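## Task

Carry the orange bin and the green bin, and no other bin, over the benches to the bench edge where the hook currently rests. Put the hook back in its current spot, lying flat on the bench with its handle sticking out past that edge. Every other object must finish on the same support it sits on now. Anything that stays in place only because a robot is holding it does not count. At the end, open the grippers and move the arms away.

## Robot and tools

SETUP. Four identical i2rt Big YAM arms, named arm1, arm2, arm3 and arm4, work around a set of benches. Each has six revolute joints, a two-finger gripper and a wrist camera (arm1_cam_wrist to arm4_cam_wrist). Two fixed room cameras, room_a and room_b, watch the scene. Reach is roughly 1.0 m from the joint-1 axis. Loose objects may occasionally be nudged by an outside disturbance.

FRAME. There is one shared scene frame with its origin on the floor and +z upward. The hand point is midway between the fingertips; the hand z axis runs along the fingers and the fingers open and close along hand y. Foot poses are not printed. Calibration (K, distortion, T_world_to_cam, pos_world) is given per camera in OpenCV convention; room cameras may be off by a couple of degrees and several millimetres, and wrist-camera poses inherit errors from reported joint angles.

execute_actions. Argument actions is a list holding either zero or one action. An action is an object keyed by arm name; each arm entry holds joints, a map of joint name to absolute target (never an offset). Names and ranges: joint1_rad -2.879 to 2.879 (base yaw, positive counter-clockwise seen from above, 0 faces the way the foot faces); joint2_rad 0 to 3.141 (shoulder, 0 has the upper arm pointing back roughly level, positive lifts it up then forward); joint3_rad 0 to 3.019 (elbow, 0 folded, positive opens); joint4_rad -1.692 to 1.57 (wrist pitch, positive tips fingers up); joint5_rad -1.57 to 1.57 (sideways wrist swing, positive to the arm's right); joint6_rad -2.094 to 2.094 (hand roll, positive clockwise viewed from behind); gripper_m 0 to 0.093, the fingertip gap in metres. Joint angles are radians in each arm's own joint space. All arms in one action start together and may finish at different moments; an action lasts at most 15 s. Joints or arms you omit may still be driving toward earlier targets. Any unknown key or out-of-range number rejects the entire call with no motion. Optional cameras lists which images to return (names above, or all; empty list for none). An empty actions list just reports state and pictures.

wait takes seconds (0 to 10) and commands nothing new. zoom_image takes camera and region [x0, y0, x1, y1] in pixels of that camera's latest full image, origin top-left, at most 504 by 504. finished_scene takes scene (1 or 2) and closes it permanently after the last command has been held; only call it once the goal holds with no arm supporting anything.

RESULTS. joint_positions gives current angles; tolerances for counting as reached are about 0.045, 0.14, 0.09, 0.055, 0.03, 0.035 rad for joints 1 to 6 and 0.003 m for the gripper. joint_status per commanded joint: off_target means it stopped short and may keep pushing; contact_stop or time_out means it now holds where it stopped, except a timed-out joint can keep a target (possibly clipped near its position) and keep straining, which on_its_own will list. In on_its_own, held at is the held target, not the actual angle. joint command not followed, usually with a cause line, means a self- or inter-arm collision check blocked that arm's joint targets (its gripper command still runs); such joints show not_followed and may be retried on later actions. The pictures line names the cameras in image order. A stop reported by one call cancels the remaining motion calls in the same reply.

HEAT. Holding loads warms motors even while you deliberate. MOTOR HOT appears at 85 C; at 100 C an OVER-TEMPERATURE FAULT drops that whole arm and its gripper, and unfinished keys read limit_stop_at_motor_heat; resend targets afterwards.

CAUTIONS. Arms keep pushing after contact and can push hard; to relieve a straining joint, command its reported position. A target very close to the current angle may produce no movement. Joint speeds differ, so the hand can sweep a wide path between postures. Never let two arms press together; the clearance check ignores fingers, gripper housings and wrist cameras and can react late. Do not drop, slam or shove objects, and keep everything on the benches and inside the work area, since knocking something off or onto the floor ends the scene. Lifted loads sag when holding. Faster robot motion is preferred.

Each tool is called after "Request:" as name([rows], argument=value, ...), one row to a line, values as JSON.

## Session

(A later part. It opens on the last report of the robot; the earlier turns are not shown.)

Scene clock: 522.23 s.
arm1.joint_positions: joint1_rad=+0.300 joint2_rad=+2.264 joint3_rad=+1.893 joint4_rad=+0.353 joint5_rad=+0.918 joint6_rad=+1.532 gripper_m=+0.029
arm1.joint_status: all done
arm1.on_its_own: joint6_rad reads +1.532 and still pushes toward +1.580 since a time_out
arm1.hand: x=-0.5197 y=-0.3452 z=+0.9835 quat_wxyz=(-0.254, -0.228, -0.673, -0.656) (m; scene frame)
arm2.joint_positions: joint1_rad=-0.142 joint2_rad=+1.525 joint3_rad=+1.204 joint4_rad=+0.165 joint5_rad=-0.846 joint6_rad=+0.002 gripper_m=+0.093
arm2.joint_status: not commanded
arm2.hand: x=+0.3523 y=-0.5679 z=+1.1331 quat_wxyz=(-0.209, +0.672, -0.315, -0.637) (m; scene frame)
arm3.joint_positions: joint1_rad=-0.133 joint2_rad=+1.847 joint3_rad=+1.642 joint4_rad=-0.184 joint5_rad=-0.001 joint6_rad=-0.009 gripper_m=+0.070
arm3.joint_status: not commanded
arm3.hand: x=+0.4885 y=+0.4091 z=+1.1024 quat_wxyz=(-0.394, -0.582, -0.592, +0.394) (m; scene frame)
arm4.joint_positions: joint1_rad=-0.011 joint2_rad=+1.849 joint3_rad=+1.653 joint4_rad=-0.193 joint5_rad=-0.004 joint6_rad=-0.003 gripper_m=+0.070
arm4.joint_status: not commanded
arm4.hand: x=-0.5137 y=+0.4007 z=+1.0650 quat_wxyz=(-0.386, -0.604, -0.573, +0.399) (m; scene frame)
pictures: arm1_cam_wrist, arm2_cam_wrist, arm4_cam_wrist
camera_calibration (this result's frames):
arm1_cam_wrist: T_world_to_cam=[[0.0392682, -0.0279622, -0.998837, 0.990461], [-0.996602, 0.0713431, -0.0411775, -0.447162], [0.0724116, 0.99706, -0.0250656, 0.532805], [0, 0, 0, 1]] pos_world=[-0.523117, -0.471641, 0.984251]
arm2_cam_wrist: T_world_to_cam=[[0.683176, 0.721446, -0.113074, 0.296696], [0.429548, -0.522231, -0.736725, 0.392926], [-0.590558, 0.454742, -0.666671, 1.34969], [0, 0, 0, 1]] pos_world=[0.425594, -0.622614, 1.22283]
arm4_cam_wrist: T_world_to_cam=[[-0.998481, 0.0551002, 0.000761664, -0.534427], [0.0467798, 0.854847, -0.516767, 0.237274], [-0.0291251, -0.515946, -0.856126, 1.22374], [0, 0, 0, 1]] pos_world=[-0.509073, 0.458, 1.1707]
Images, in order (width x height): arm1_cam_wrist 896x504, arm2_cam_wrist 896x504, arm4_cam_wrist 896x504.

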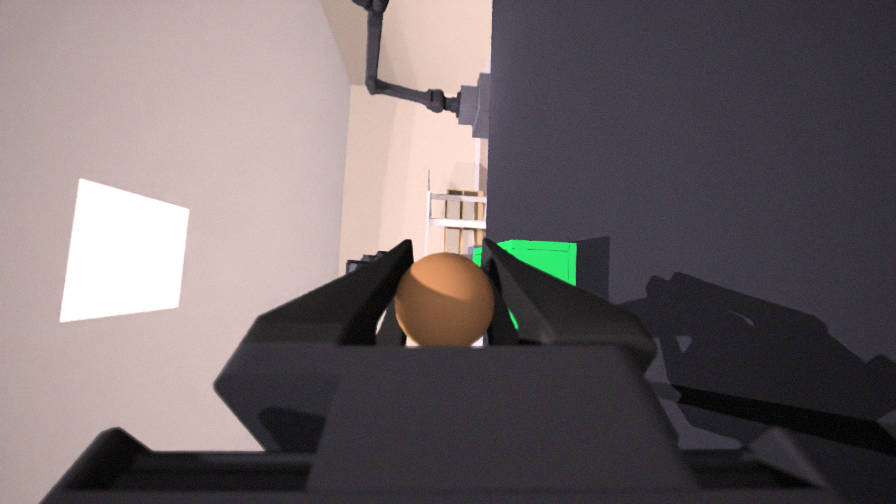

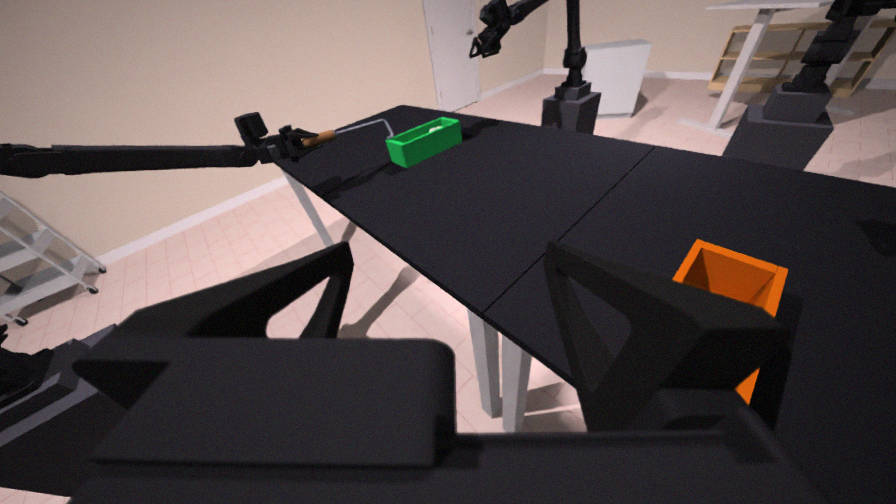

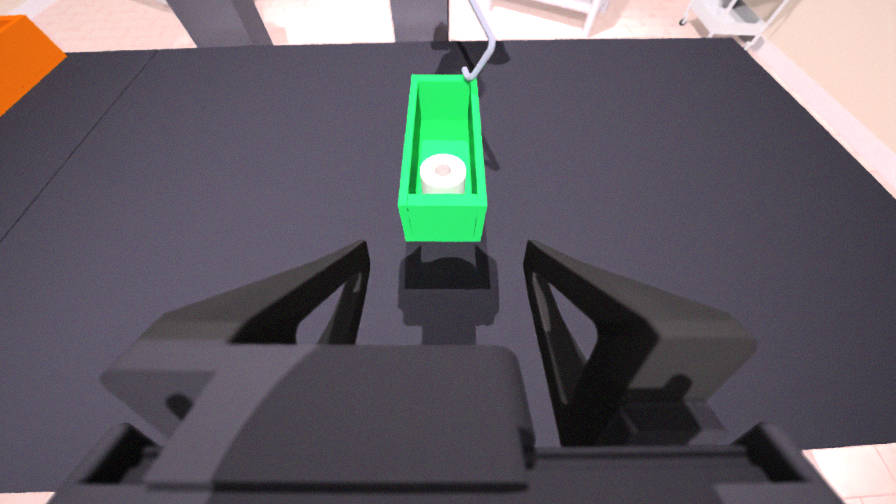

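Request:
execute_actions([
  {"arm1":{"joints":{"joint3_rad":2.30,"joint5_rad":1.08}}},
], cameras=["arm2_cam_wrist"])

Request:
execute_actions([
  {"arm1":{"joints":{"joint2_rad":2.42}}},
], cameras=["arm2_cam_wrist","arm4_cam_wrist"])

Scene clock: 542.77 s.
arm1.joint_positions: joint1_rad=+0.300 joint2_rad=+2.222 joint3_rad=+2.236 joint4_rad=+0.346 joint5_rad=+1.084 joint6_rad=+1.529 gripper_m=+0.029
arm1.joint_status: all done
arm1.on_its_own: joint6_rad reads +1.529 and still pushes toward +1.580 since a time_out
arm1.hand: x=-0.4989 y=-0.3618 z=+1.1972 quat_wxyz=(-0.225, -0.360, -0.537, -0.729) (m; scene frame)
arm2.joint_positions: joint1_rad=-0.142 joint2_rad=+1.525 joint3_rad=+1.204 joint4_rad=+0.165 joint5_rad=-0.846 joint6_rad=+0.002 gripper_m=+0.093
arm2.joint_status: not commanded
arm2.hand: x=+0.3523 y=-0.5679 z=+1.1331 quat_wxyz=(-0.209, +0.672, -0.315, -0.637) (m; scene frame)
arm3.joint_positions: joint1_rad=-0.133 joint2_rad=+1.847 joint3_rad=+1.642 joint4_rad=-0.184 joint5_rad=-0.001 joint6_rad=-0.009 gripper_m=+0.070
arm3.joint_status: not commanded
arm3.hand: x=+0.4885 y=+0.4091 z=+1.1024 quat_wxyz=(-0.394, -0.582, -0.592, +0.394) (m; scene frame)
arm4.joint_positions: joint1_rad=-0.011 joint2_rad=+1.849 joint3_rad=+1.653 joint4_rad=-0.193 joint5_rad=-0.004 joint6_rad=-0.003 gripper_m=+0.070
arm4.joint_status: not commanded
arm4.hand: x=-0.5137 y=+0.4007 z=+1.0650 quat_wxyz=(-0.386, -0.604, -0.573, +0.399) (m; scene frame)
pictures: arm2_cam_wrist
camera_calibration (this result's frames):
arm2_cam_wrist: T_world_to_cam=[[0.683176, 0.721446, -0.113074, 0.296696], [0.429548, -0.522231, -0.736725, 0.392926], [-0.590558, 0.454742, -0.666671, 1.34969], [0, 0, 0, 1]] pos_world=[0.425594, -0.622614, 1.22283]
Images, in order (width x height): arm2_cam_wrist 896x504.

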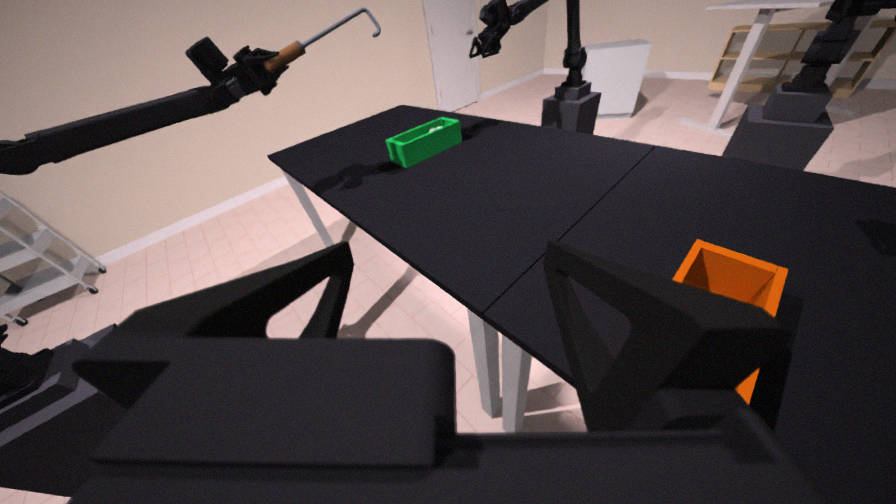

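Scene clock: 544.17 s.
arm1.joint_positions: joint1_rad=+0.300 joint2_rad=+2.477 joint3_rad=+2.249 joint4_rad=+0.342 joint5_rad=+1.083 joint6_rad=+1.523 gripper_m=+0.029
arm1.joint_status: all done
arm1.on_its_own: joint6_rad reads +1.523 and still pushes toward +1.580 since a time_out
arm1.hand: x=-0.5129 y=-0.3058 z=+0.9892 quat_wxyz=(-0.282, -0.308, -0.615, -0.668) (m; scene frame)
arm2.joint_positions: joint1_rad=-0.142 joint2_rad=+1.525 joint3_rad=+1.204 joint4_rad=+0.165 joint5_rad=-0.846 joint6_rad=+0.002 gripper_m=+0.093
arm2.joint_status: not commanded
arm2.hand: x=+0.3523 y=-0.5679 z=+1.1331 quat_wxyz=(-0.209, +0.672, -0.315, -0.637) (m; scene frame)
arm3.joint_positions: joint1_rad=-0.133 joint2_rad=+1.847 joint3_rad=+1.642 joint4_rad=-0.184 joint5_rad=-0.001 joint6_rad=-0.009 gripper_m=+0.070
arm3.joint_status: not commanded
arm3.hand: x=+0.4885 y=+0.4091 z=+1.1024 quat_wxyz=(-0.394, -0.582, -0.592, +0.394) (m; scene frame)
arm4.joint_positions: joint1_rad=-0.011 joint2_rad=+1.849 joint3_rad=+1.653 joint4_rad=-0.193 joint5_rad=-0.004 joint6_rad=-0.003 gripper_m=+0.070
arm4.joint_status: not commanded
arm4.hand: x=-0.5137 y=+0.4007 z=+1.0650 quat_wxyz=(-0.386, -0.604, -0.573, +0.399) (m; scene frame)
pictures: arm2_cam_wrist, arm4_cam_wrist
camera_calibration (this result's frames):
arm2_cam_wrist: T_world_to_cam=[[0.683176, 0.721446, -0.113074, 0.296696], [0.429548, -0.522231, -0.736725, 0.392926], [-0.590558, 0.454742, -0.666671, 1.34969], [0, 0, 0, 1]] pos_world=[0.425594, -0.622614, 1.22283]
arm4_cam_wrist: T_world_to_cam=[[-0.998481, 0.0551002, 0.000761664, -0.534427], [0.0467798, 0.854847, -0.516767, 0.237274], [-0.0291251, -0.515946, -0.856126, 1.22374], [0, 0, 0, 1]] pos_world=[-0.509073, 0.458, 1.1707]
Images, in order (width x height): arm2_cam_wrist 896x504, arm4_cam_wrist 896x504.

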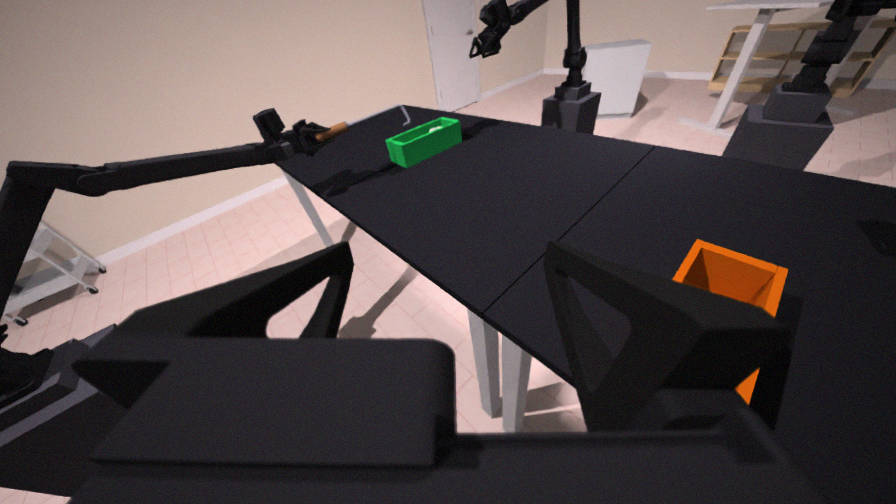

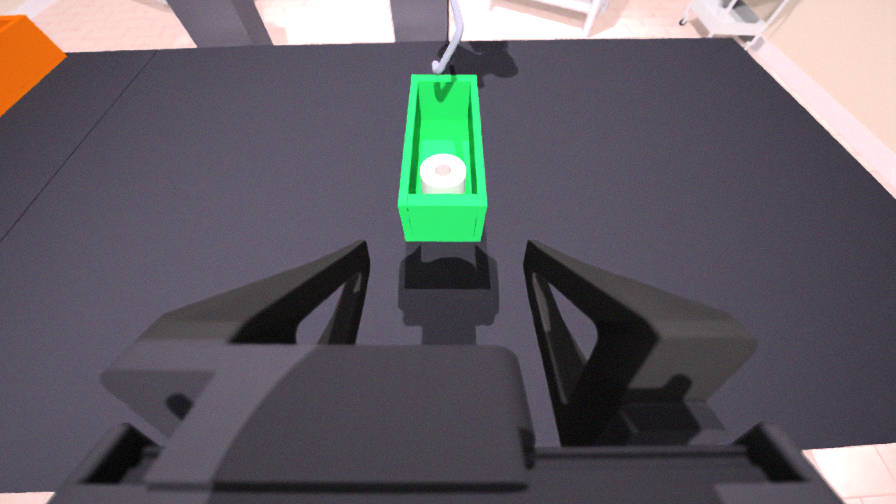

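Request:
execute_actions([
  {"arm1":{"joints":{"joint2_rad":2.53,"joint4_rad":0.235}}},
], cameras=["arm2_cam_wrist","arm4_cam_wrist"])

Request:
zoom_image(camera="arm2_cam_wrist", region=[230, 90, 480, 190])

Request:
zoom_image(camera="arm4_cam_wrist", region=[380, 20, 560, 140])

Scene clock: 551.10 s.
arm1.joint_positions: joint1_rad=+0.300 joint2_rad=+2.541 joint3_rad=+2.249 joint4_rad=+0.226 joint5_rad=+1.081 joint6_rad=+1.566 gripper_m=+0.029
arm1.joint_status: all done
arm1.on_its_own: joint6_rad moved +0.043 to your old target +1.580
arm1.hand: x=-0.5149 y=-0.2997 z=+0.9154 quat_wxyz=(-0.306, -0.282, -0.661, -0.625) (m; scene frame)
arm2.joint_positions: joint1_rad=-0.142 joint2_rad=+1.525 joint3_rad=+1.204 joint4_rad=+0.165 joint5_rad=-0.846 joint6_rad=+0.002 gripper_m=+0.093
arm2.joint_status: not commanded
arm2.hand: x=+0.3523 y=-0.5679 z=+1.1331 quat_wxyz=(-0.209, +0.672, -0.315, -0.637) (m; scene frame)
arm3.joint_positions: joint1_rad=-0.133 joint2_rad=+1.847 joint3_rad=+1.642 joint4_rad=-0.184 joint5_rad=-0.001 joint6_rad=-0.009 gripper_m=+0.070
arm3.joint_status: not commanded
arm3.hand: x=+0.4885 y=+0.4091 z=+1.1024 quat_wxyz=(-0.394, -0.582, -0.592, +0.394) (m; scene frame)
arm4.joint_positions: joint1_rad=-0.011 joint2_rad=+1.849 joint3_rad=+1.653 joint4_rad=-0.193 joint5_rad=-0.004 joint6_rad=-0.003 gripper_m=+0.070
arm4.joint_status: not commanded
arm4.hand: x=-0.5137 y=+0.4007 z=+1.0650 quat_wxyz=(-0.386, -0.604, -0.573, +0.399) (m; scene frame)
pictures: arm2_cam_wrist, arm4_cam_wrist
camera_calibration (this result's frames):
arm2_cam_wrist: T_world_to_cam=[[0.683176, 0.721446, -0.113074, 0.296696], [0.429548, -0.522231, -0.736725, 0.392926], [-0.590558, 0.454742, -0.666671, 1.34969], [0, 0, 0, 1]] pos_world=[0.425594, -0.622614, 1.22283]
arm4_cam_wrist: T_world_to_cam=[[-0.998481, 0.0551002, 0.000761664, -0.534427], [0.0467798, 0.854847, -0.516767, 0.237274], [-0.0291251, -0.515946, -0.856126, 1.22374], [0, 0, 0, 1]] pos_world=[-0.509073, 0.458, 1.1707]
Images, in order (width x height): arm2_cam_wrist 896x504, arm4_cam_wrist 896x504.

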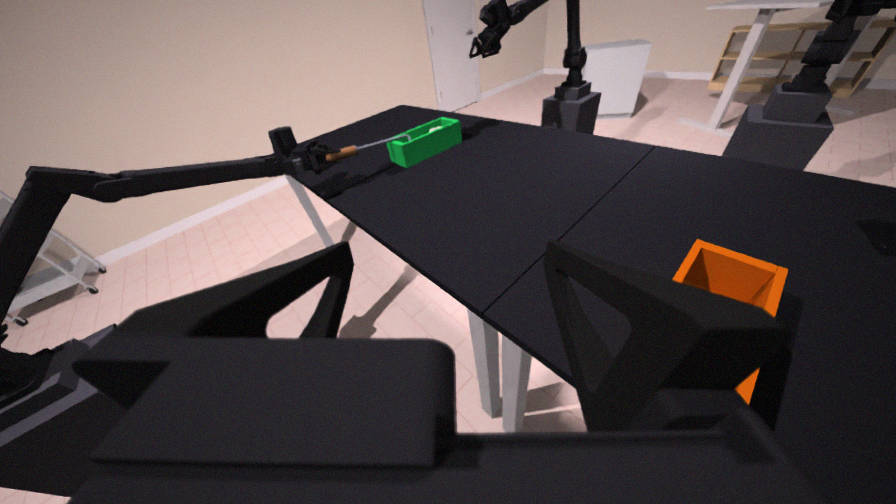

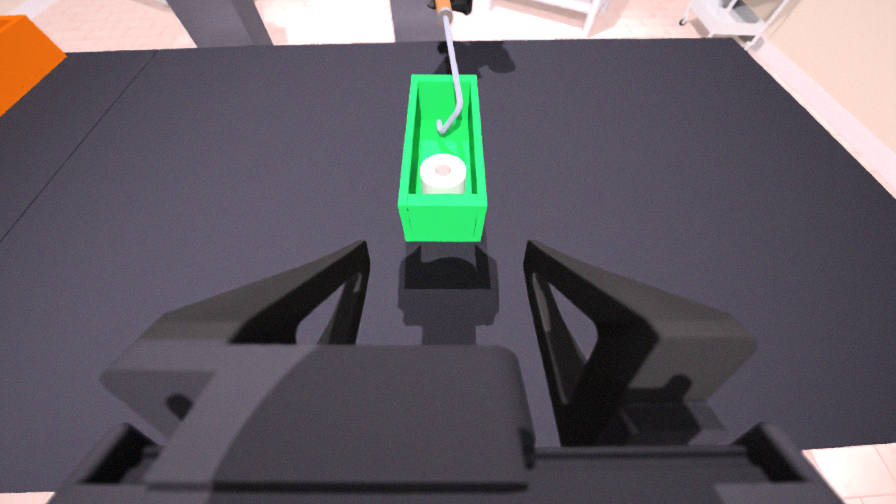

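Region (230, 90, 480, 190) of arm2_cam_wrist's 896x504 image, scaled by 2.016, with more detail than that image has; it fills the top 202 rows of this view, and the rest is white.

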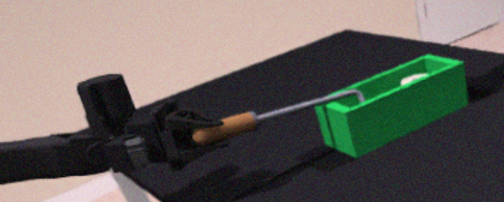

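Region (380, 20, 560, 140) of arm4_cam_wrist's 896x504 image, scaled by 2.800, with more detail than that image has.

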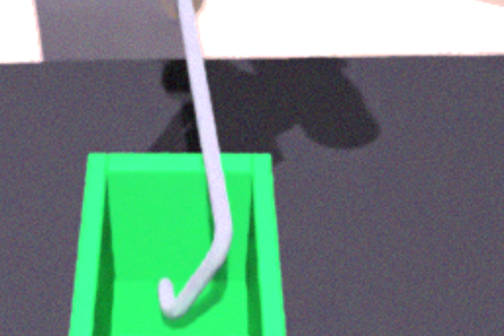

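Request:
execute_actions([
  {"arm1":{"joints":{"joint1_rad":0.315,"joint2_rad":2.31,"joint3_rad":2.0,"joint5_rad":1.095}}},
], cameras=["arm4_cam_wrist"])

Request:
execute_actions([
  {"arm1":{"joints":{"joint1_rad":0.337,"joint2_rad":2.105,"joint3_rad":1.725,"joint5_rad":1.12}}},
], cameras=["arm2_cam_wrist","arm4_cam_wrist"])

Scene clock: 577.73 s.
arm1.joint_positions: joint1_rad=+0.307 joint2_rad=+2.345 joint3_rad=+1.989 joint4_rad=+0.226 joint5_rad=+1.091 joint6_rad=+1.542 gripper_m=+0.029
arm1.joint_status: all done
arm1.hand: x=-0.5095 y=-0.3467 z=+0.9474 quat_wxyz=(-0.328, -0.260, -0.680, -0.602) (m; scene frame)
arm2.joint_positions: joint1_rad=-0.142 joint2_rad=+1.525 joint3_rad=+1.204 joint4_rad=+0.165 joint5_rad=-0.846 joint6_rad=+0.002 gripper_m=+0.093
arm2.joint_status: not commanded
arm2.hand: x=+0.3523 y=-0.5679 z=+1.1331 quat_wxyz=(-0.209, +0.672, -0.315, -0.637) (m; scene frame)
arm3.joint_positions: joint1_rad=-0.133 joint2_rad=+1.847 joint3_rad=+1.642 joint4_rad=-0.184 joint5_rad=-0.001 joint6_rad=-0.009 gripper_m=+0.070
arm3.joint_status: not commanded
arm3.hand: x=+0.4885 y=+0.4091 z=+1.1024 quat_wxyz=(-0.394, -0.582, -0.592, +0.394) (m; scene frame)
arm4.joint_positions: joint1_rad=-0.011 joint2_rad=+1.849 joint3_rad=+1.653 joint4_rad=-0.193 joint5_rad=-0.004 joint6_rad=-0.003 gripper_m=+0.070
arm4.joint_status: not commanded
arm4.hand: x=-0.5137 y=+0.4007 z=+1.0650 quat_wxyz=(-0.386, -0.604, -0.573, +0.399) (m; scene frame)
pictures: arm4_cam_wrist
camera_calibration (this result's frames):
arm4_cam_wrist: T_world_to_cam=[[-0.998481, 0.0551002, 0.000761664, -0.534427], [0.0467798, 0.854847, -0.516767, 0.237274], [-0.0291251, -0.515946, -0.856126, 1.22374], [0, 0, 0, 1]] pos_world=[-0.509073, 0.458, 1.1707]
Images, in order (width x height): arm4_cam_wrist 896x504.

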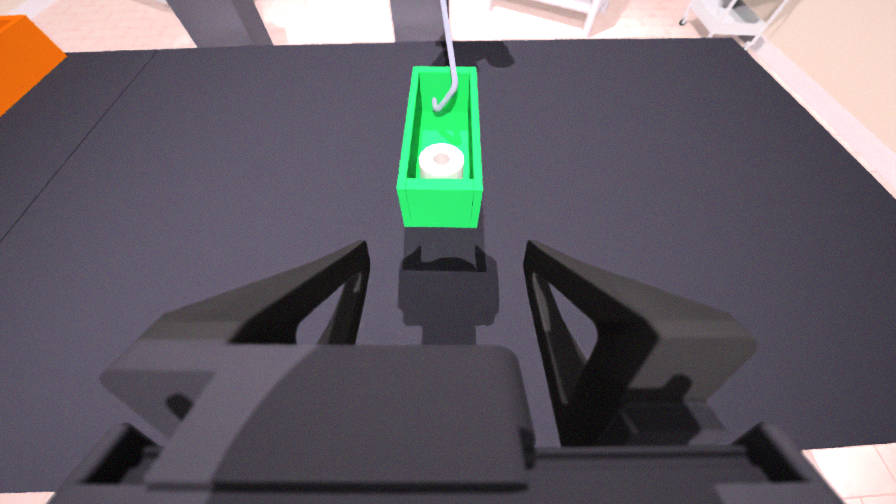

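Scene clock: 578.90 s.
arm1.joint_positions: joint1_rad=+0.334 joint2_rad=+2.139 joint3_rad=+1.715 joint4_rad=+0.224 joint5_rad=+1.115 joint6_rad=+1.542 gripper_m=+0.029
arm1.joint_status: all done
arm1.hand: x=-0.5139 y=-0.4132 z=+0.9727 quat_wxyz=(-0.342, -0.241, -0.697, -0.583) (m; scene frame)
arm2.joint_positions: joint1_rad=-0.142 joint2_rad=+1.525 joint3_rad=+1.204 joint4_rad=+0.165 joint5_rad=-0.846 joint6_rad=+0.002 gripper_m=+0.093
arm2.joint_status: not commanded
arm2.hand: x=+0.3523 y=-0.5679 z=+1.1331 quat_wxyz=(-0.209, +0.672, -0.315, -0.637) (m; scene frame)
arm3.joint_positions: joint1_rad=-0.133 joint2_rad=+1.847 joint3_rad=+1.642 joint4_rad=-0.184 joint5_rad=-0.001 joint6_rad=-0.009 gripper_m=+0.070
arm3.joint_status: not commanded
arm3.hand: x=+0.4885 y=+0.4091 z=+1.1024 quat_wxyz=(-0.394, -0.582, -0.592, +0.394) (m; scene frame)
arm4.joint_positions: joint1_rad=-0.011 joint2_rad=+1.849 joint3_rad=+1.653 joint4_rad=-0.193 joint5_rad=-0.004 joint6_rad=-0.003 gripper_m=+0.070
arm4.joint_status: not commanded
arm4.hand: x=-0.5137 y=+0.4007 z=+1.0650 quat_wxyz=(-0.386, -0.604, -0.573, +0.399) (m; scene frame)
pictures: arm2_cam_wrist, arm4_cam_wrist
camera_calibration (this result's frames):
arm2_cam_wrist: T_world_to_cam=[[0.683176, 0.721446, -0.113074, 0.296696], [0.429548, -0.522231, -0.736725, 0.392926], [-0.590558, 0.454742, -0.666671, 1.34969], [0, 0, 0, 1]] pos_world=[0.425594, -0.622614, 1.22283]
arm4_cam_wrist: T_world_to_cam=[[-0.998481, 0.0551002, 0.000761664, -0.534427], [0.0467798, 0.854847, -0.516767, 0.237274], [-0.0291251, -0.515946, -0.856126, 1.22374], [0, 0, 0, 1]] pos_world=[-0.509073, 0.458, 1.1707]
Images, in order (width x height): arm2_cam_wrist 896x504, arm4_cam_wrist 896x504.

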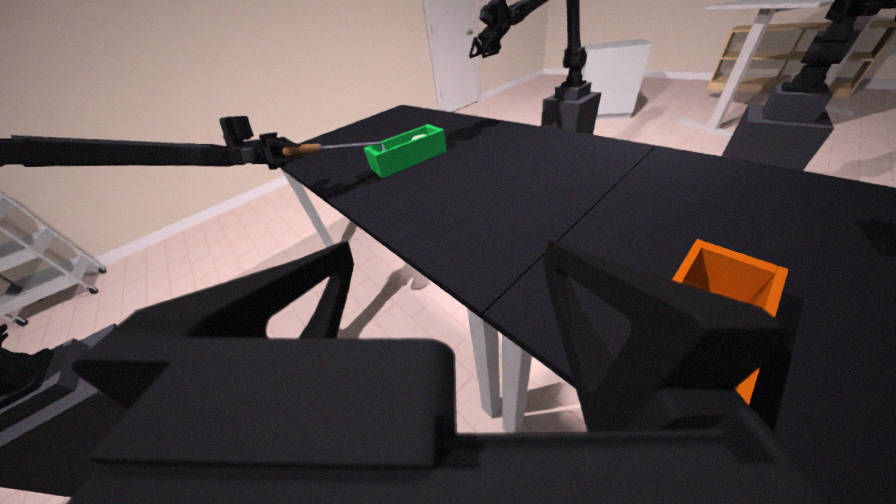

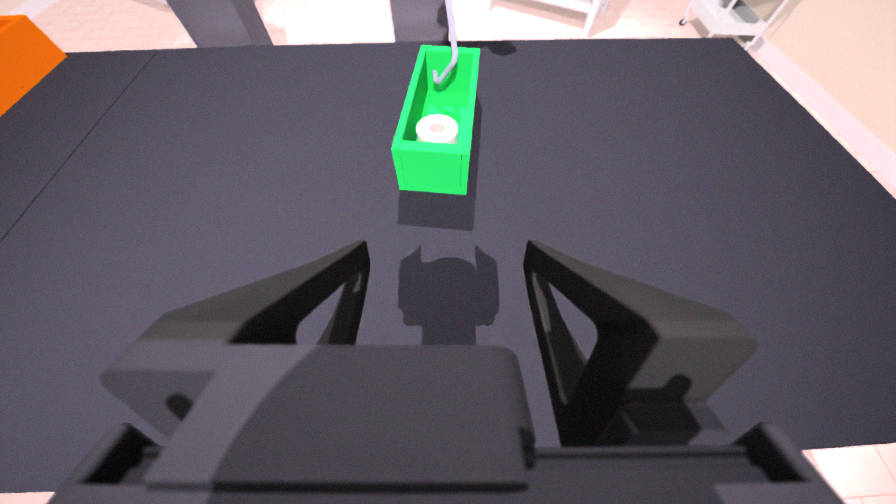

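Request:
execute_actions([
  {"arm1":{"joints":{"joint1_rad":0.352,"joint2_rad":1.905,"joint3_rad":1.462,"joint5_rad":1.135}}},
], cameras=["arm4_cam_wrist"])

Request:
execute_actions([
  {"arm1":{"joints":{"joint1_rad":0.378,"joint2_rad":1.71,"joint3_rad":1.22,"joint5_rad":1.16}}},
], cameras=["arm2_cam_wrist","arm4_cam_wrist"])

Request:
zoom_image(camera="arm2_cam_wrist", region=[200, 110, 450, 240])

Scene clock: 592.20 s.
arm1.joint_positions: joint1_rad=+0.345 joint2_rad=+1.937 joint3_rad=+1.455 joint4_rad=+0.224 joint5_rad=+1.129 joint6_rad=+1.540 gripper_m=+0.029
arm1.joint_status: all done
arm1.hand: x=-0.5010 y=-0.4869 z=+0.9906 quat_wxyz=(-0.356, -0.227, -0.710, -0.564) (m; scene frame)
arm2.joint_positions: joint1_rad=-0.142 joint2_rad=+1.525 joint3_rad=+1.204 joint4_rad=+0.165 joint5_rad=-0.846 joint6_rad=+0.002 gripper_m=+0.093
arm2.joint_status: not commanded
arm2.hand: x=+0.3523 y=-0.5679 z=+1.1331 quat_wxyz=(-0.209, +0.672, -0.315, -0.637) (m; scene frame)
arm3.joint_positions: joint1_rad=-0.133 joint2_rad=+1.847 joint3_rad=+1.642 joint4_rad=-0.184 joint5_rad=-0.001 joint6_rad=-0.009 gripper_m=+0.070
arm3.joint_status: not commanded
arm3.hand: x=+0.4885 y=+0.4091 z=+1.1024 quat_wxyz=(-0.394, -0.582, -0.592, +0.394) (m; scene frame)
arm4.joint_positions: joint1_rad=-0.011 joint2_rad=+1.849 joint3_rad=+1.653 joint4_rad=-0.193 joint5_rad=-0.004 joint6_rad=-0.003 gripper_m=+0.070
arm4.joint_status: not commanded
arm4.hand: x=-0.5137 y=+0.4007 z=+1.0650 quat_wxyz=(-0.386, -0.604, -0.573, +0.399) (m; scene frame)
pictures: arm4_cam_wrist
camera_calibration (this result's frames):
arm4_cam_wrist: T_world_to_cam=[[-0.998481, 0.0551002, 0.000761664, -0.534427], [0.0467798, 0.854847, -0.516767, 0.237274], [-0.0291251, -0.515946, -0.856126, 1.22374], [0, 0, 0, 1]] pos_world=[-0.509073, 0.458, 1.1707]
Images, in order (width x height): arm4_cam_wrist 896x504.

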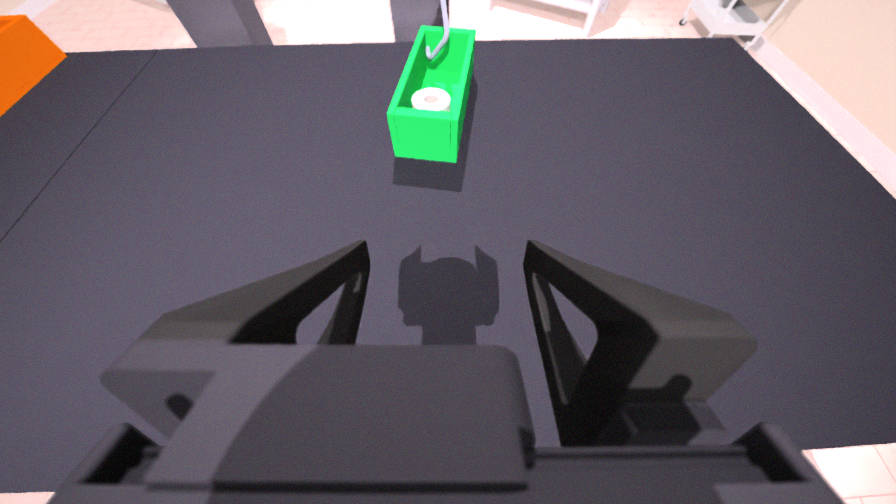

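Scene clock: 593.23 s.
arm1.joint_positions: joint1_rad=+0.377 joint2_rad=+1.741 joint3_rad=+1.211 joint4_rad=+0.224 joint5_rad=+1.154 joint6_rad=+1.539 gripper_m=+0.029
arm1.joint_status: all done
arm1.hand: x=-0.4978 y=-0.5668 z=+1.0009 quat_wxyz=(-0.366, -0.210, -0.719, -0.552) (m; scene frame)
arm2.joint_positions: joint1_rad=-0.142 joint2_rad=+1.525 joint3_rad=+1.204 joint4_rad=+0.165 joint5_rad=-0.846 joint6_rad=+0.002 gripper_m=+0.093
arm2.joint_status: not commanded
arm2.hand: x=+0.3523 y=-0.5679 z=+1.1331 quat_wxyz=(-0.209, +0.672, -0.315, -0.637) (m; scene frame)
arm3.joint_positions: joint1_rad=-0.133 joint2_rad=+1.847 joint3_rad=+1.642 joint4_rad=-0.184 joint5_rad=-0.001 joint6_rad=-0.009 gripper_m=+0.070
arm3.joint_status: not commanded
arm3.hand: x=+0.4885 y=+0.4091 z=+1.1024 quat_wxyz=(-0.394, -0.582, -0.592, +0.394) (m; scene frame)
arm4.joint_positions: joint1_rad=-0.011 joint2_rad=+1.849 joint3_rad=+1.653 joint4_rad=-0.193 joint5_rad=-0.004 joint6_rad=-0.003 gripper_m=+0.070
arm4.joint_status: not commanded
arm4.hand: x=-0.5137 y=+0.4007 z=+1.0650 quat_wxyz=(-0.386, -0.604, -0.573, +0.399) (m; scene frame)
pictures: arm2_cam_wrist, arm4_cam_wrist
camera_calibration (this result's frames):
arm2_cam_wrist: T_world_to_cam=[[0.683176, 0.721446, -0.113074, 0.296696], [0.429548, -0.522231, -0.736725, 0.392926], [-0.590558, 0.454742, -0.666671, 1.34969], [0, 0, 0, 1]] pos_world=[0.425594, -0.622614, 1.22283]
arm4_cam_wrist: T_world_to_cam=[[-0.998481, 0.0551002, 0.000761664, -0.534427], [0.0467798, 0.854847, -0.516767, 0.237274], [-0.0291251, -0.515946, -0.856126, 1.22374], [0, 0, 0, 1]] pos_world=[-0.509073, 0.458, 1.1707]
Images, in order (width x height): arm2_cam_wrist 896x504, arm4_cam_wrist 896x504.

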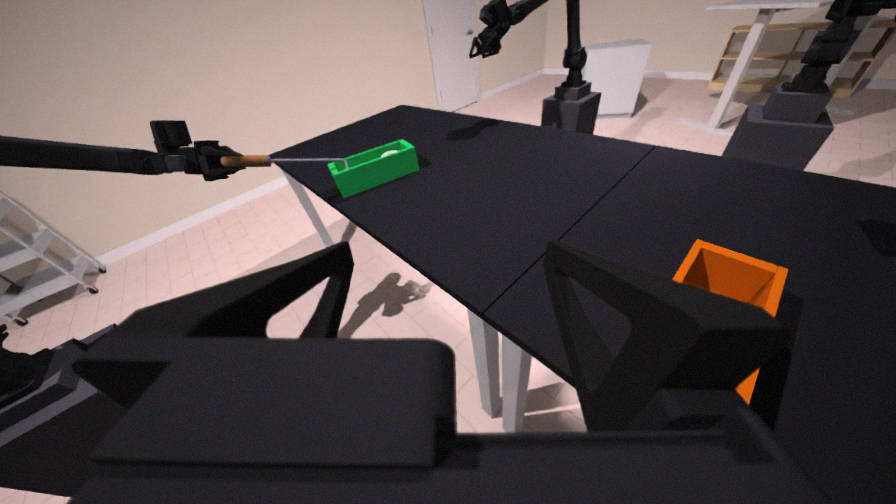

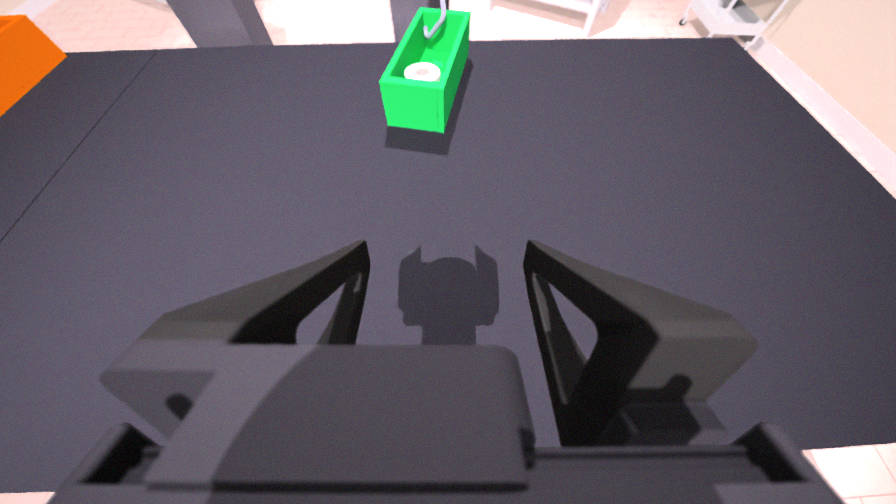

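Region (200, 110, 450, 240) of arm2_cam_wrist's 896x504 image, scaled by 2.016, with more detail than that image has; it fills the top 262 rows of this view, and the rest is white.

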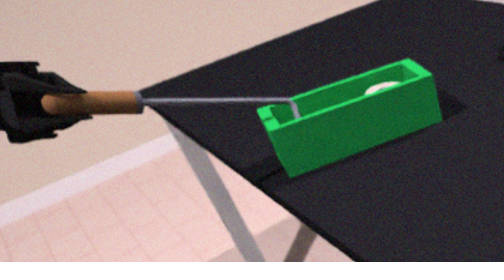

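Request:
execute_actions([
  {"arm1":{"joints":{"joint1_rad":0.32,"joint2_rad":1.63,"joint3_rad":1.125}}},
], cameras=["arm2_cam_wrist","arm4_cam_wrist","room_b"])

Request:
zoom_image(camera="arm2_cam_wrist", region=[250, 130, 430, 240])

Request:
zoom_image(camera="room_b", region=[330, 230, 470, 330])

Scene clock: 606.43 s.
arm1.joint_positions: joint1_rad=+0.319 joint2_rad=+1.672 joint3_rad=+1.113 joint4_rad=+0.224 joint5_rad=+1.154 joint6_rad=+1.539 gripper_m=+0.029
arm1.joint_status: all done
arm1.hand: x=-0.4528 y=-0.5974 z=+0.9951 quat_wxyz=(-0.388, -0.223, -0.719, -0.531) (m; scene frame)
arm2.joint_positions: joint1_rad=-0.142 joint2_rad=+1.525 joint3_rad=+1.204 joint4_rad=+0.165 joint5_rad=-0.846 joint6_rad=+0.002 gripper_m=+0.093
arm2.joint_status: not commanded
arm2.hand: x=+0.3523 y=-0.5679 z=+1.1331 quat_wxyz=(-0.209, +0.672, -0.315, -0.637) (m; scene frame)
arm3.joint_positions: joint1_rad=-0.133 joint2_rad=+1.847 joint3_rad=+1.642 joint4_rad=-0.184 joint5_rad=-0.001 joint6_rad=-0.009 gripper_m=+0.070
arm3.joint_status: not commanded
arm3.hand: x=+0.4885 y=+0.4091 z=+1.1024 quat_wxyz=(-0.394, -0.582, -0.592, +0.394) (m; scene frame)
arm4.joint_positions: joint1_rad=-0.011 joint2_rad=+1.849 joint3_rad=+1.653 joint4_rad=-0.193 joint5_rad=-0.004 joint6_rad=-0.003 gripper_m=+0.070
arm4.joint_status: not commanded
arm4.hand: x=-0.5137 y=+0.4007 z=+1.0650 quat_wxyz=(-0.386, -0.604, -0.573, +0.399) (m; scene frame)
pictures: arm2_cam_wrist, arm4_cam_wrist, room_b
camera_calibration (this result's frames):
arm2_cam_wrist: T_world_to_cam=[[0.683176, 0.721446, -0.113074, 0.296696], [0.429548, -0.522231, -0.736725, 0.392926], [-0.590558, 0.454742, -0.666671, 1.34969], [0, 0, 0, 1]] pos_world=[0.425594, -0.622614, 1.22283]
arm4_cam_wrist: T_world_to_cam=[[-0.998481, 0.0551002, 0.000761664, -0.534427], [0.0467798, 0.854847, -0.516767, 0.237274], [-0.0291251, -0.515946, -0.856126, 1.22374], [0, 0, 0, 1]] pos_world=[-0.509073, 0.458, 1.1707]
Images, in order (width x height): arm2_cam_wrist 896x504, arm4_cam_wrist 896x504, room_b 896x504.

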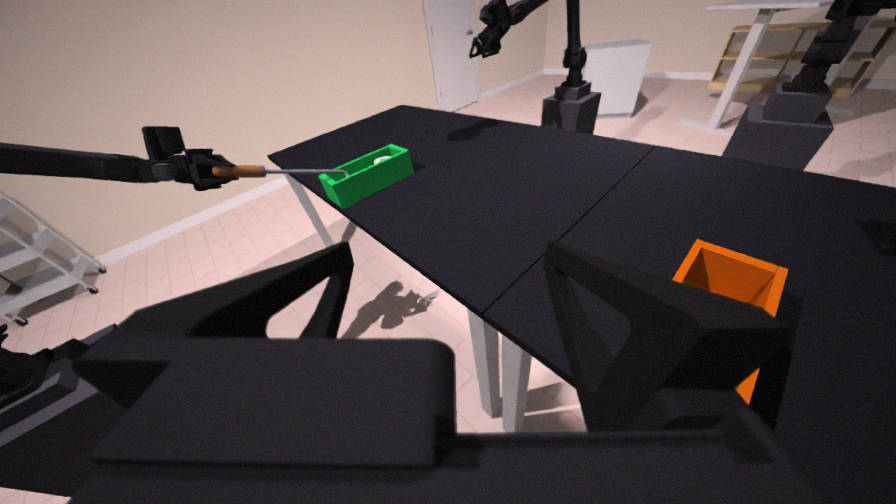

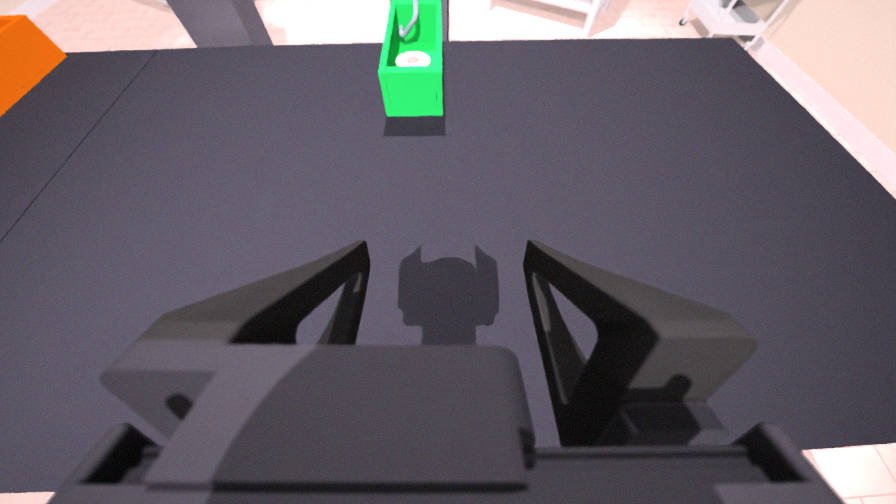

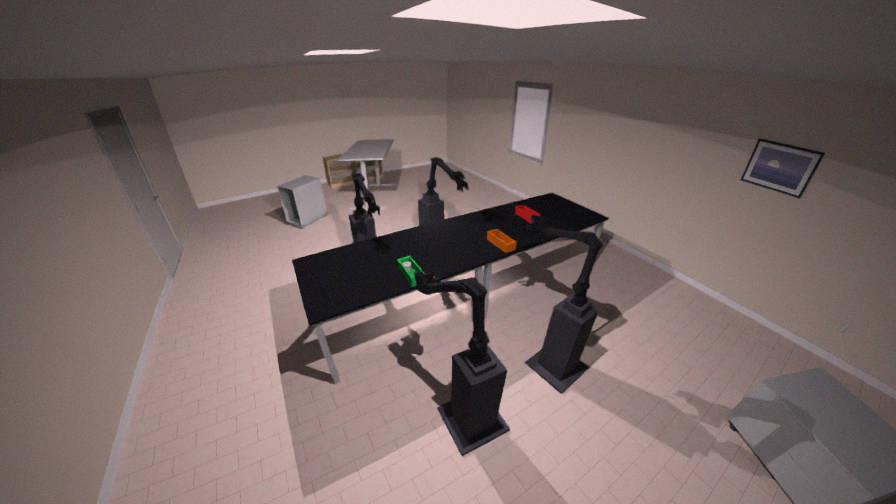

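Region (250, 130, 430, 240) of arm2_cam_wrist's 896x504 image, scaled by 2.800, with more detail than that image has.

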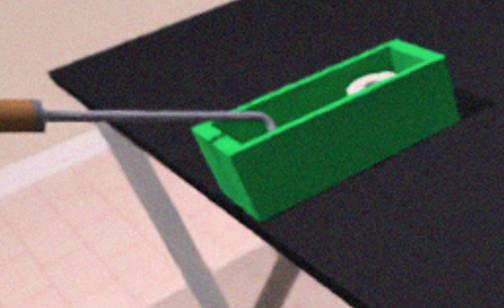

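Region (330, 230, 470, 330) of room_b's 896x504 image, scaled by 3.600, with more detail than that image has; it fills the top 360 rows of this view, and the rest is white.

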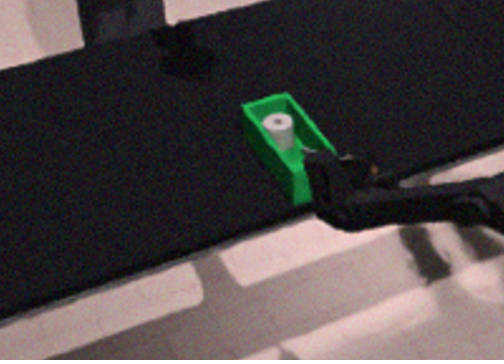

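Request:
execute_actions([
  {"arm1":{"joints":{"joint3_rad":1.34}}},
], cameras=["arm2_cam_wrist"])

Request:
execute_actions([
  {"arm1":{"joints":{"joint1_rad":0.02,"joint2_rad":1.97,"joint3_rad":1.62,"joint4_rad":0.55,"joint5_rad":0.68}}},
], cameras=["arm2_cam_wrist","arm1_cam_wrist"])

Scene clock: 640.70 s.
arm1.joint_positions: joint1_rad=+0.319 joint2_rad=+1.657 joint3_rad=+1.281 joint4_rad=+0.216 joint5_rad=+1.155 joint6_rad=+1.531 gripper_m=+0.029
arm1.joint_status: all done
arm1.hand: x=-0.4597 y=-0.5672 z=+1.0835 quat_wxyz=(-0.355, -0.265, -0.680, -0.584) (m; scene frame)
arm2.joint_positions: joint1_rad=-0.142 joint2_rad=+1.525 joint3_rad=+1.204 joint4_rad=+0.165 joint5_rad=-0.846 joint6_rad=+0.002 gripper_m=+0.093
arm2.joint_status: not commanded
arm2.hand: x=+0.3523 y=-0.5679 z=+1.1331 quat_wxyz=(-0.209, +0.672, -0.315, -0.637) (m; scene frame)
arm3.joint_positions: joint1_rad=-0.133 joint2_rad=+1.847 joint3_rad=+1.642 joint4_rad=-0.184 joint5_rad=-0.001 joint6_rad=-0.009 gripper_m=+0.070
arm3.joint_status: not commanded
arm3.hand: x=+0.4885 y=+0.4091 z=+1.1024 quat_wxyz=(-0.394, -0.582, -0.592, +0.394) (m; scene frame)
arm4.joint_positions: joint1_rad=-0.011 joint2_rad=+1.849 joint3_rad=+1.653 joint4_rad=-0.193 joint5_rad=-0.004 joint6_rad=-0.003 gripper_m=+0.070
arm4.joint_status: not commanded
arm4.hand: x=-0.5137 y=+0.4007 z=+1.0650 quat_wxyz=(-0.386, -0.604, -0.573, +0.399) (m; scene frame)
pictures: arm2_cam_wrist
camera_calibration (this result's frames):
arm2_cam_wrist: T_world_to_cam=[[0.683176, 0.721446, -0.113074, 0.296696], [0.429548, -0.522231, -0.736725, 0.392926], [-0.590558, 0.454742, -0.666671, 1.34969], [0, 0, 0, 1]] pos_world=[0.425594, -0.622614, 1.22283]
Images, in order (width x height): arm2_cam_wrist 896x504.

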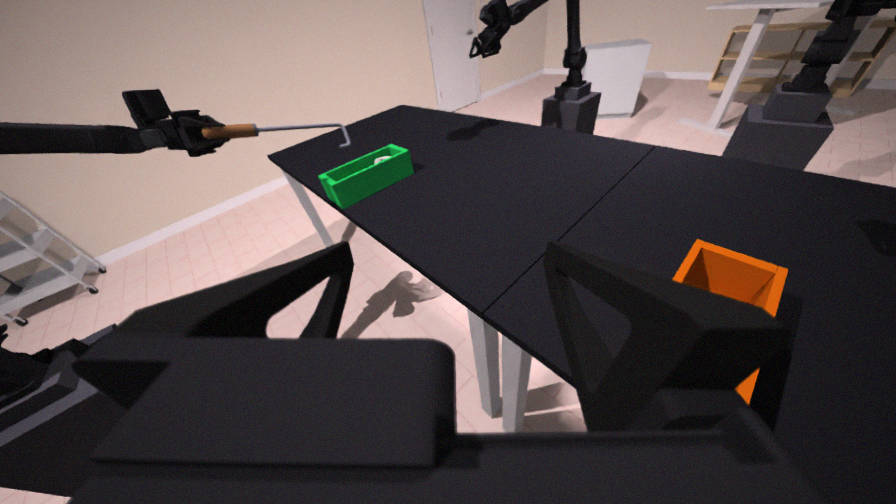

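Scene clock: 642.33 s.
arm1.joint_positions: joint1_rad=+0.027 joint2_rad=+2.005 joint3_rad=+1.544 joint4_rad=+0.500 joint5_rad=+0.678 joint6_rad=+1.531 gripper_m=+0.029
arm1.joint_status: all done
arm1.hand: x=-0.3175 y=-0.4191 z=+1.0286 quat_wxyz=(-0.257, -0.246, -0.651, -0.671) (m; scene frame)
arm2.joint_positions: joint1_rad=-0.142 joint2_rad=+1.525 joint3_rad=+1.204 joint4_rad=+0.165 joint5_rad=-0.846 joint6_rad=+0.002 gripper_m=+0.093
arm2.joint_status: not commanded
arm2.hand: x=+0.3523 y=-0.5679 z=+1.1331 quat_wxyz=(-0.209, +0.672, -0.315, -0.637) (m; scene frame)
arm3.joint_positions: joint1_rad=-0.133 joint2_rad=+1.847 joint3_rad=+1.642 joint4_rad=-0.184 joint5_rad=-0.001 joint6_rad=-0.009 gripper_m=+0.070
arm3.joint_status: not commanded
arm3.hand: x=+0.4885 y=+0.4091 z=+1.1024 quat_wxyz=(-0.394, -0.582, -0.592, +0.394) (m; scene frame)
arm4.joint_positions: joint1_rad=-0.011 joint2_rad=+1.849 joint3_rad=+1.653 joint4_rad=-0.193 joint5_rad=-0.004 joint6_rad=-0.003 gripper_m=+0.070
arm4.joint_status: not commanded
arm4.hand: x=-0.5137 y=+0.4007 z=+1.0650 quat_wxyz=(-0.386, -0.604, -0.573, +0.399) (m; scene frame)
pictures: arm1_cam_wrist, arm2_cam_wrist
camera_calibration (this result's frames):
arm1_cam_wrist: T_world_to_cam=[[0.0376033, 0.0266805, -0.998937, 1.04804], [-0.993757, 0.106073, -0.0345752, -0.229943], [0.105038, 0.994, 0.0305026, 0.544846], [0, 0, 0, 1]] pos_world=[-0.325147, -0.545148, 1.02236]
arm2_cam_wrist: T_world_to_cam=[[0.683176, 0.721446, -0.113074, 0.296696], [0.429548, -0.522231, -0.736725, 0.392926], [-0.590558, 0.454742, -0.666671, 1.34969], [0, 0, 0, 1]] pos_world=[0.425594, -0.622614, 1.22283]
Images, in order (width x height): arm1_cam_wrist 896x504, arm2_cam_wrist 896x504.

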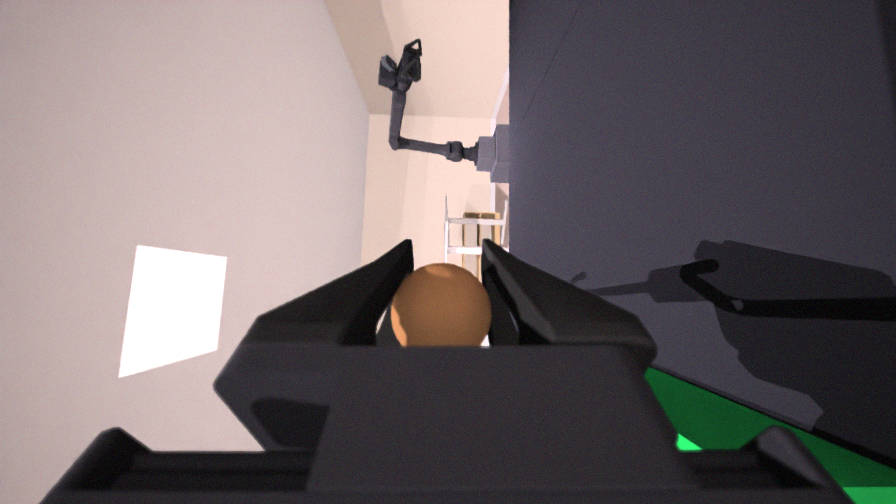

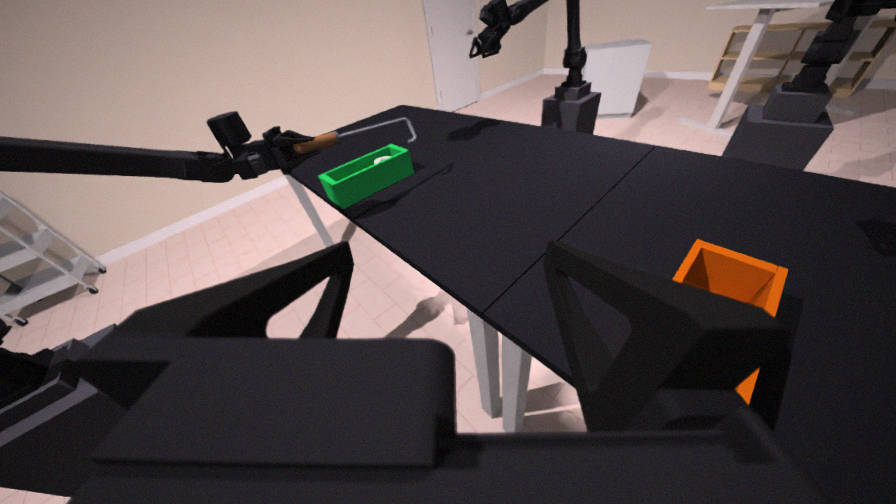

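Request:
execute_actions([
  {"arm1":{"joints":{"joint1_rad":-0.28,"joint2_rad":2.29,"joint3_rad":1.96,"joint4_rad":0.88,"joint5_rad":0.2}}},
], cameras=["arm2_cam_wrist","arm1_cam_wrist"])

Scene clock: 647.53 s.
arm1.joint_positions: joint1_rad=-0.277 joint2_rad=+2.316 joint3_rad=+1.871 joint4_rad=+0.827 joint5_rad=+0.197 joint6_rad=+1.534 gripper_m=+0.029
arm1.joint_status: all done
arm1.hand: x=-0.1219 y=-0.3742 z=+1.0330 quat_wxyz=(-0.211, -0.172, -0.535, -0.800) (m; scene frame)
arm2.joint_positions: joint1_rad=-0.142 joint2_rad=+1.525 joint3_rad=+1.204 joint4_rad=+0.165 joint5_rad=-0.846 joint6_rad=+0.002 gripper_m=+0.093
arm2.joint_status: not commanded
arm2.hand: x=+0.3523 y=-0.5679 z=+1.1331 quat_wxyz=(-0.209, +0.672, -0.315, -0.637) (m; scene frame)
arm3.joint_positions: joint1_rad=-0.133 joint2_rad=+1.847 joint3_rad=+1.642 joint4_rad=-0.184 joint5_rad=-0.001 joint6_rad=-0.009 gripper_m=+0.070
arm3.joint_status: not commanded
arm3.hand: x=+0.4885 y=+0.4091 z=+1.1024 quat_wxyz=(-0.394, -0.582, -0.592, +0.394) (m; scene frame)
arm4.joint_positions: joint1_rad=-0.011 joint2_rad=+1.849 joint3_rad=+1.653 joint4_rad=-0.193 joint5_rad=-0.004 joint6_rad=-0.003 gripper_m=+0.070
arm4.joint_status: not commanded
arm4.hand: x=-0.5137 y=+0.4007 z=+1.0650 quat_wxyz=(-0.386, -0.604, -0.573, +0.399) (m; scene frame)
pictures: arm1_cam_wrist, arm2_cam_wrist
camera_calibration (this result's frames):
arm1_cam_wrist: T_world_to_cam=[[0.165598, 0.346371, -0.923366, 1.10099], [-0.982008, -0.0282566, -0.186715, 0.0682447], [-0.0907638, 0.937672, 0.33546, 0.119607], [0, 0, 0, 1]] pos_world=[-0.10445, -0.491576, 0.989239]
arm2_cam_wrist: T_world_to_cam=[[0.683176, 0.721446, -0.113074, 0.296696], [0.429548, -0.522231, -0.736725, 0.392926], [-0.590558, 0.454742, -0.666671, 1.34969], [0, 0, 0, 1]] pos_world=[0.425594, -0.622614, 1.22283]
Images, in order (width x height): arm1_cam_wrist 896x504, arm2_cam_wrist 896x504.

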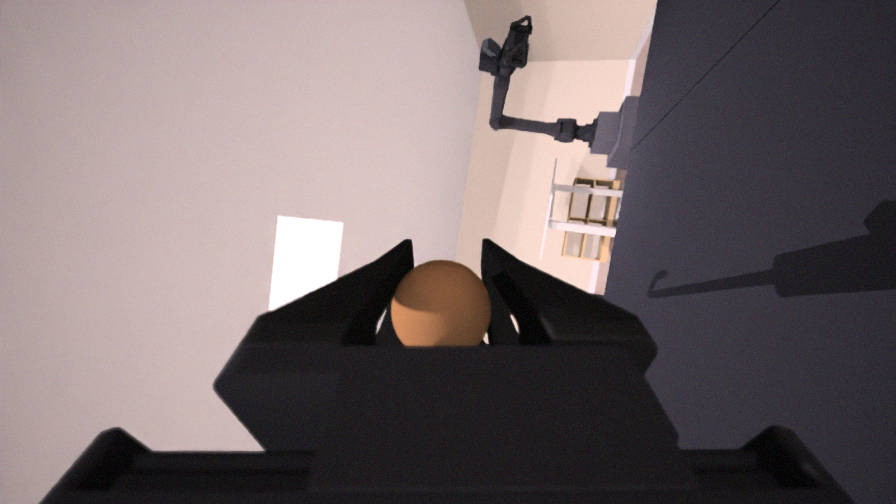

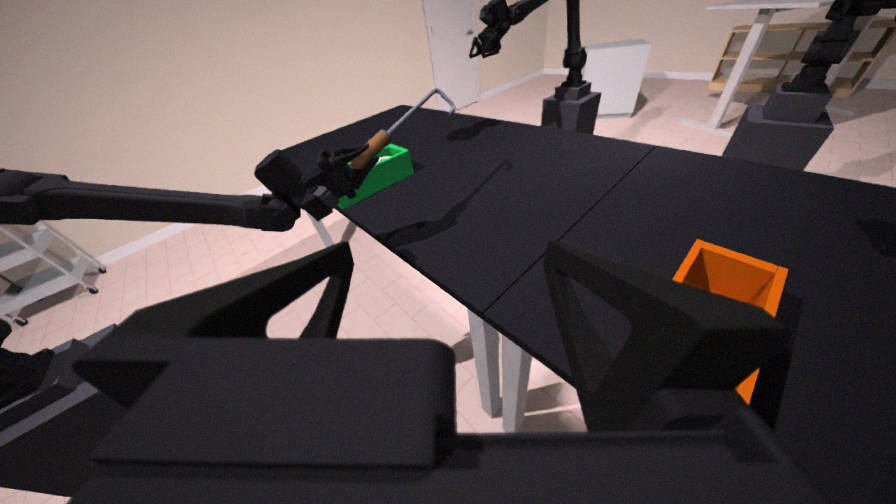

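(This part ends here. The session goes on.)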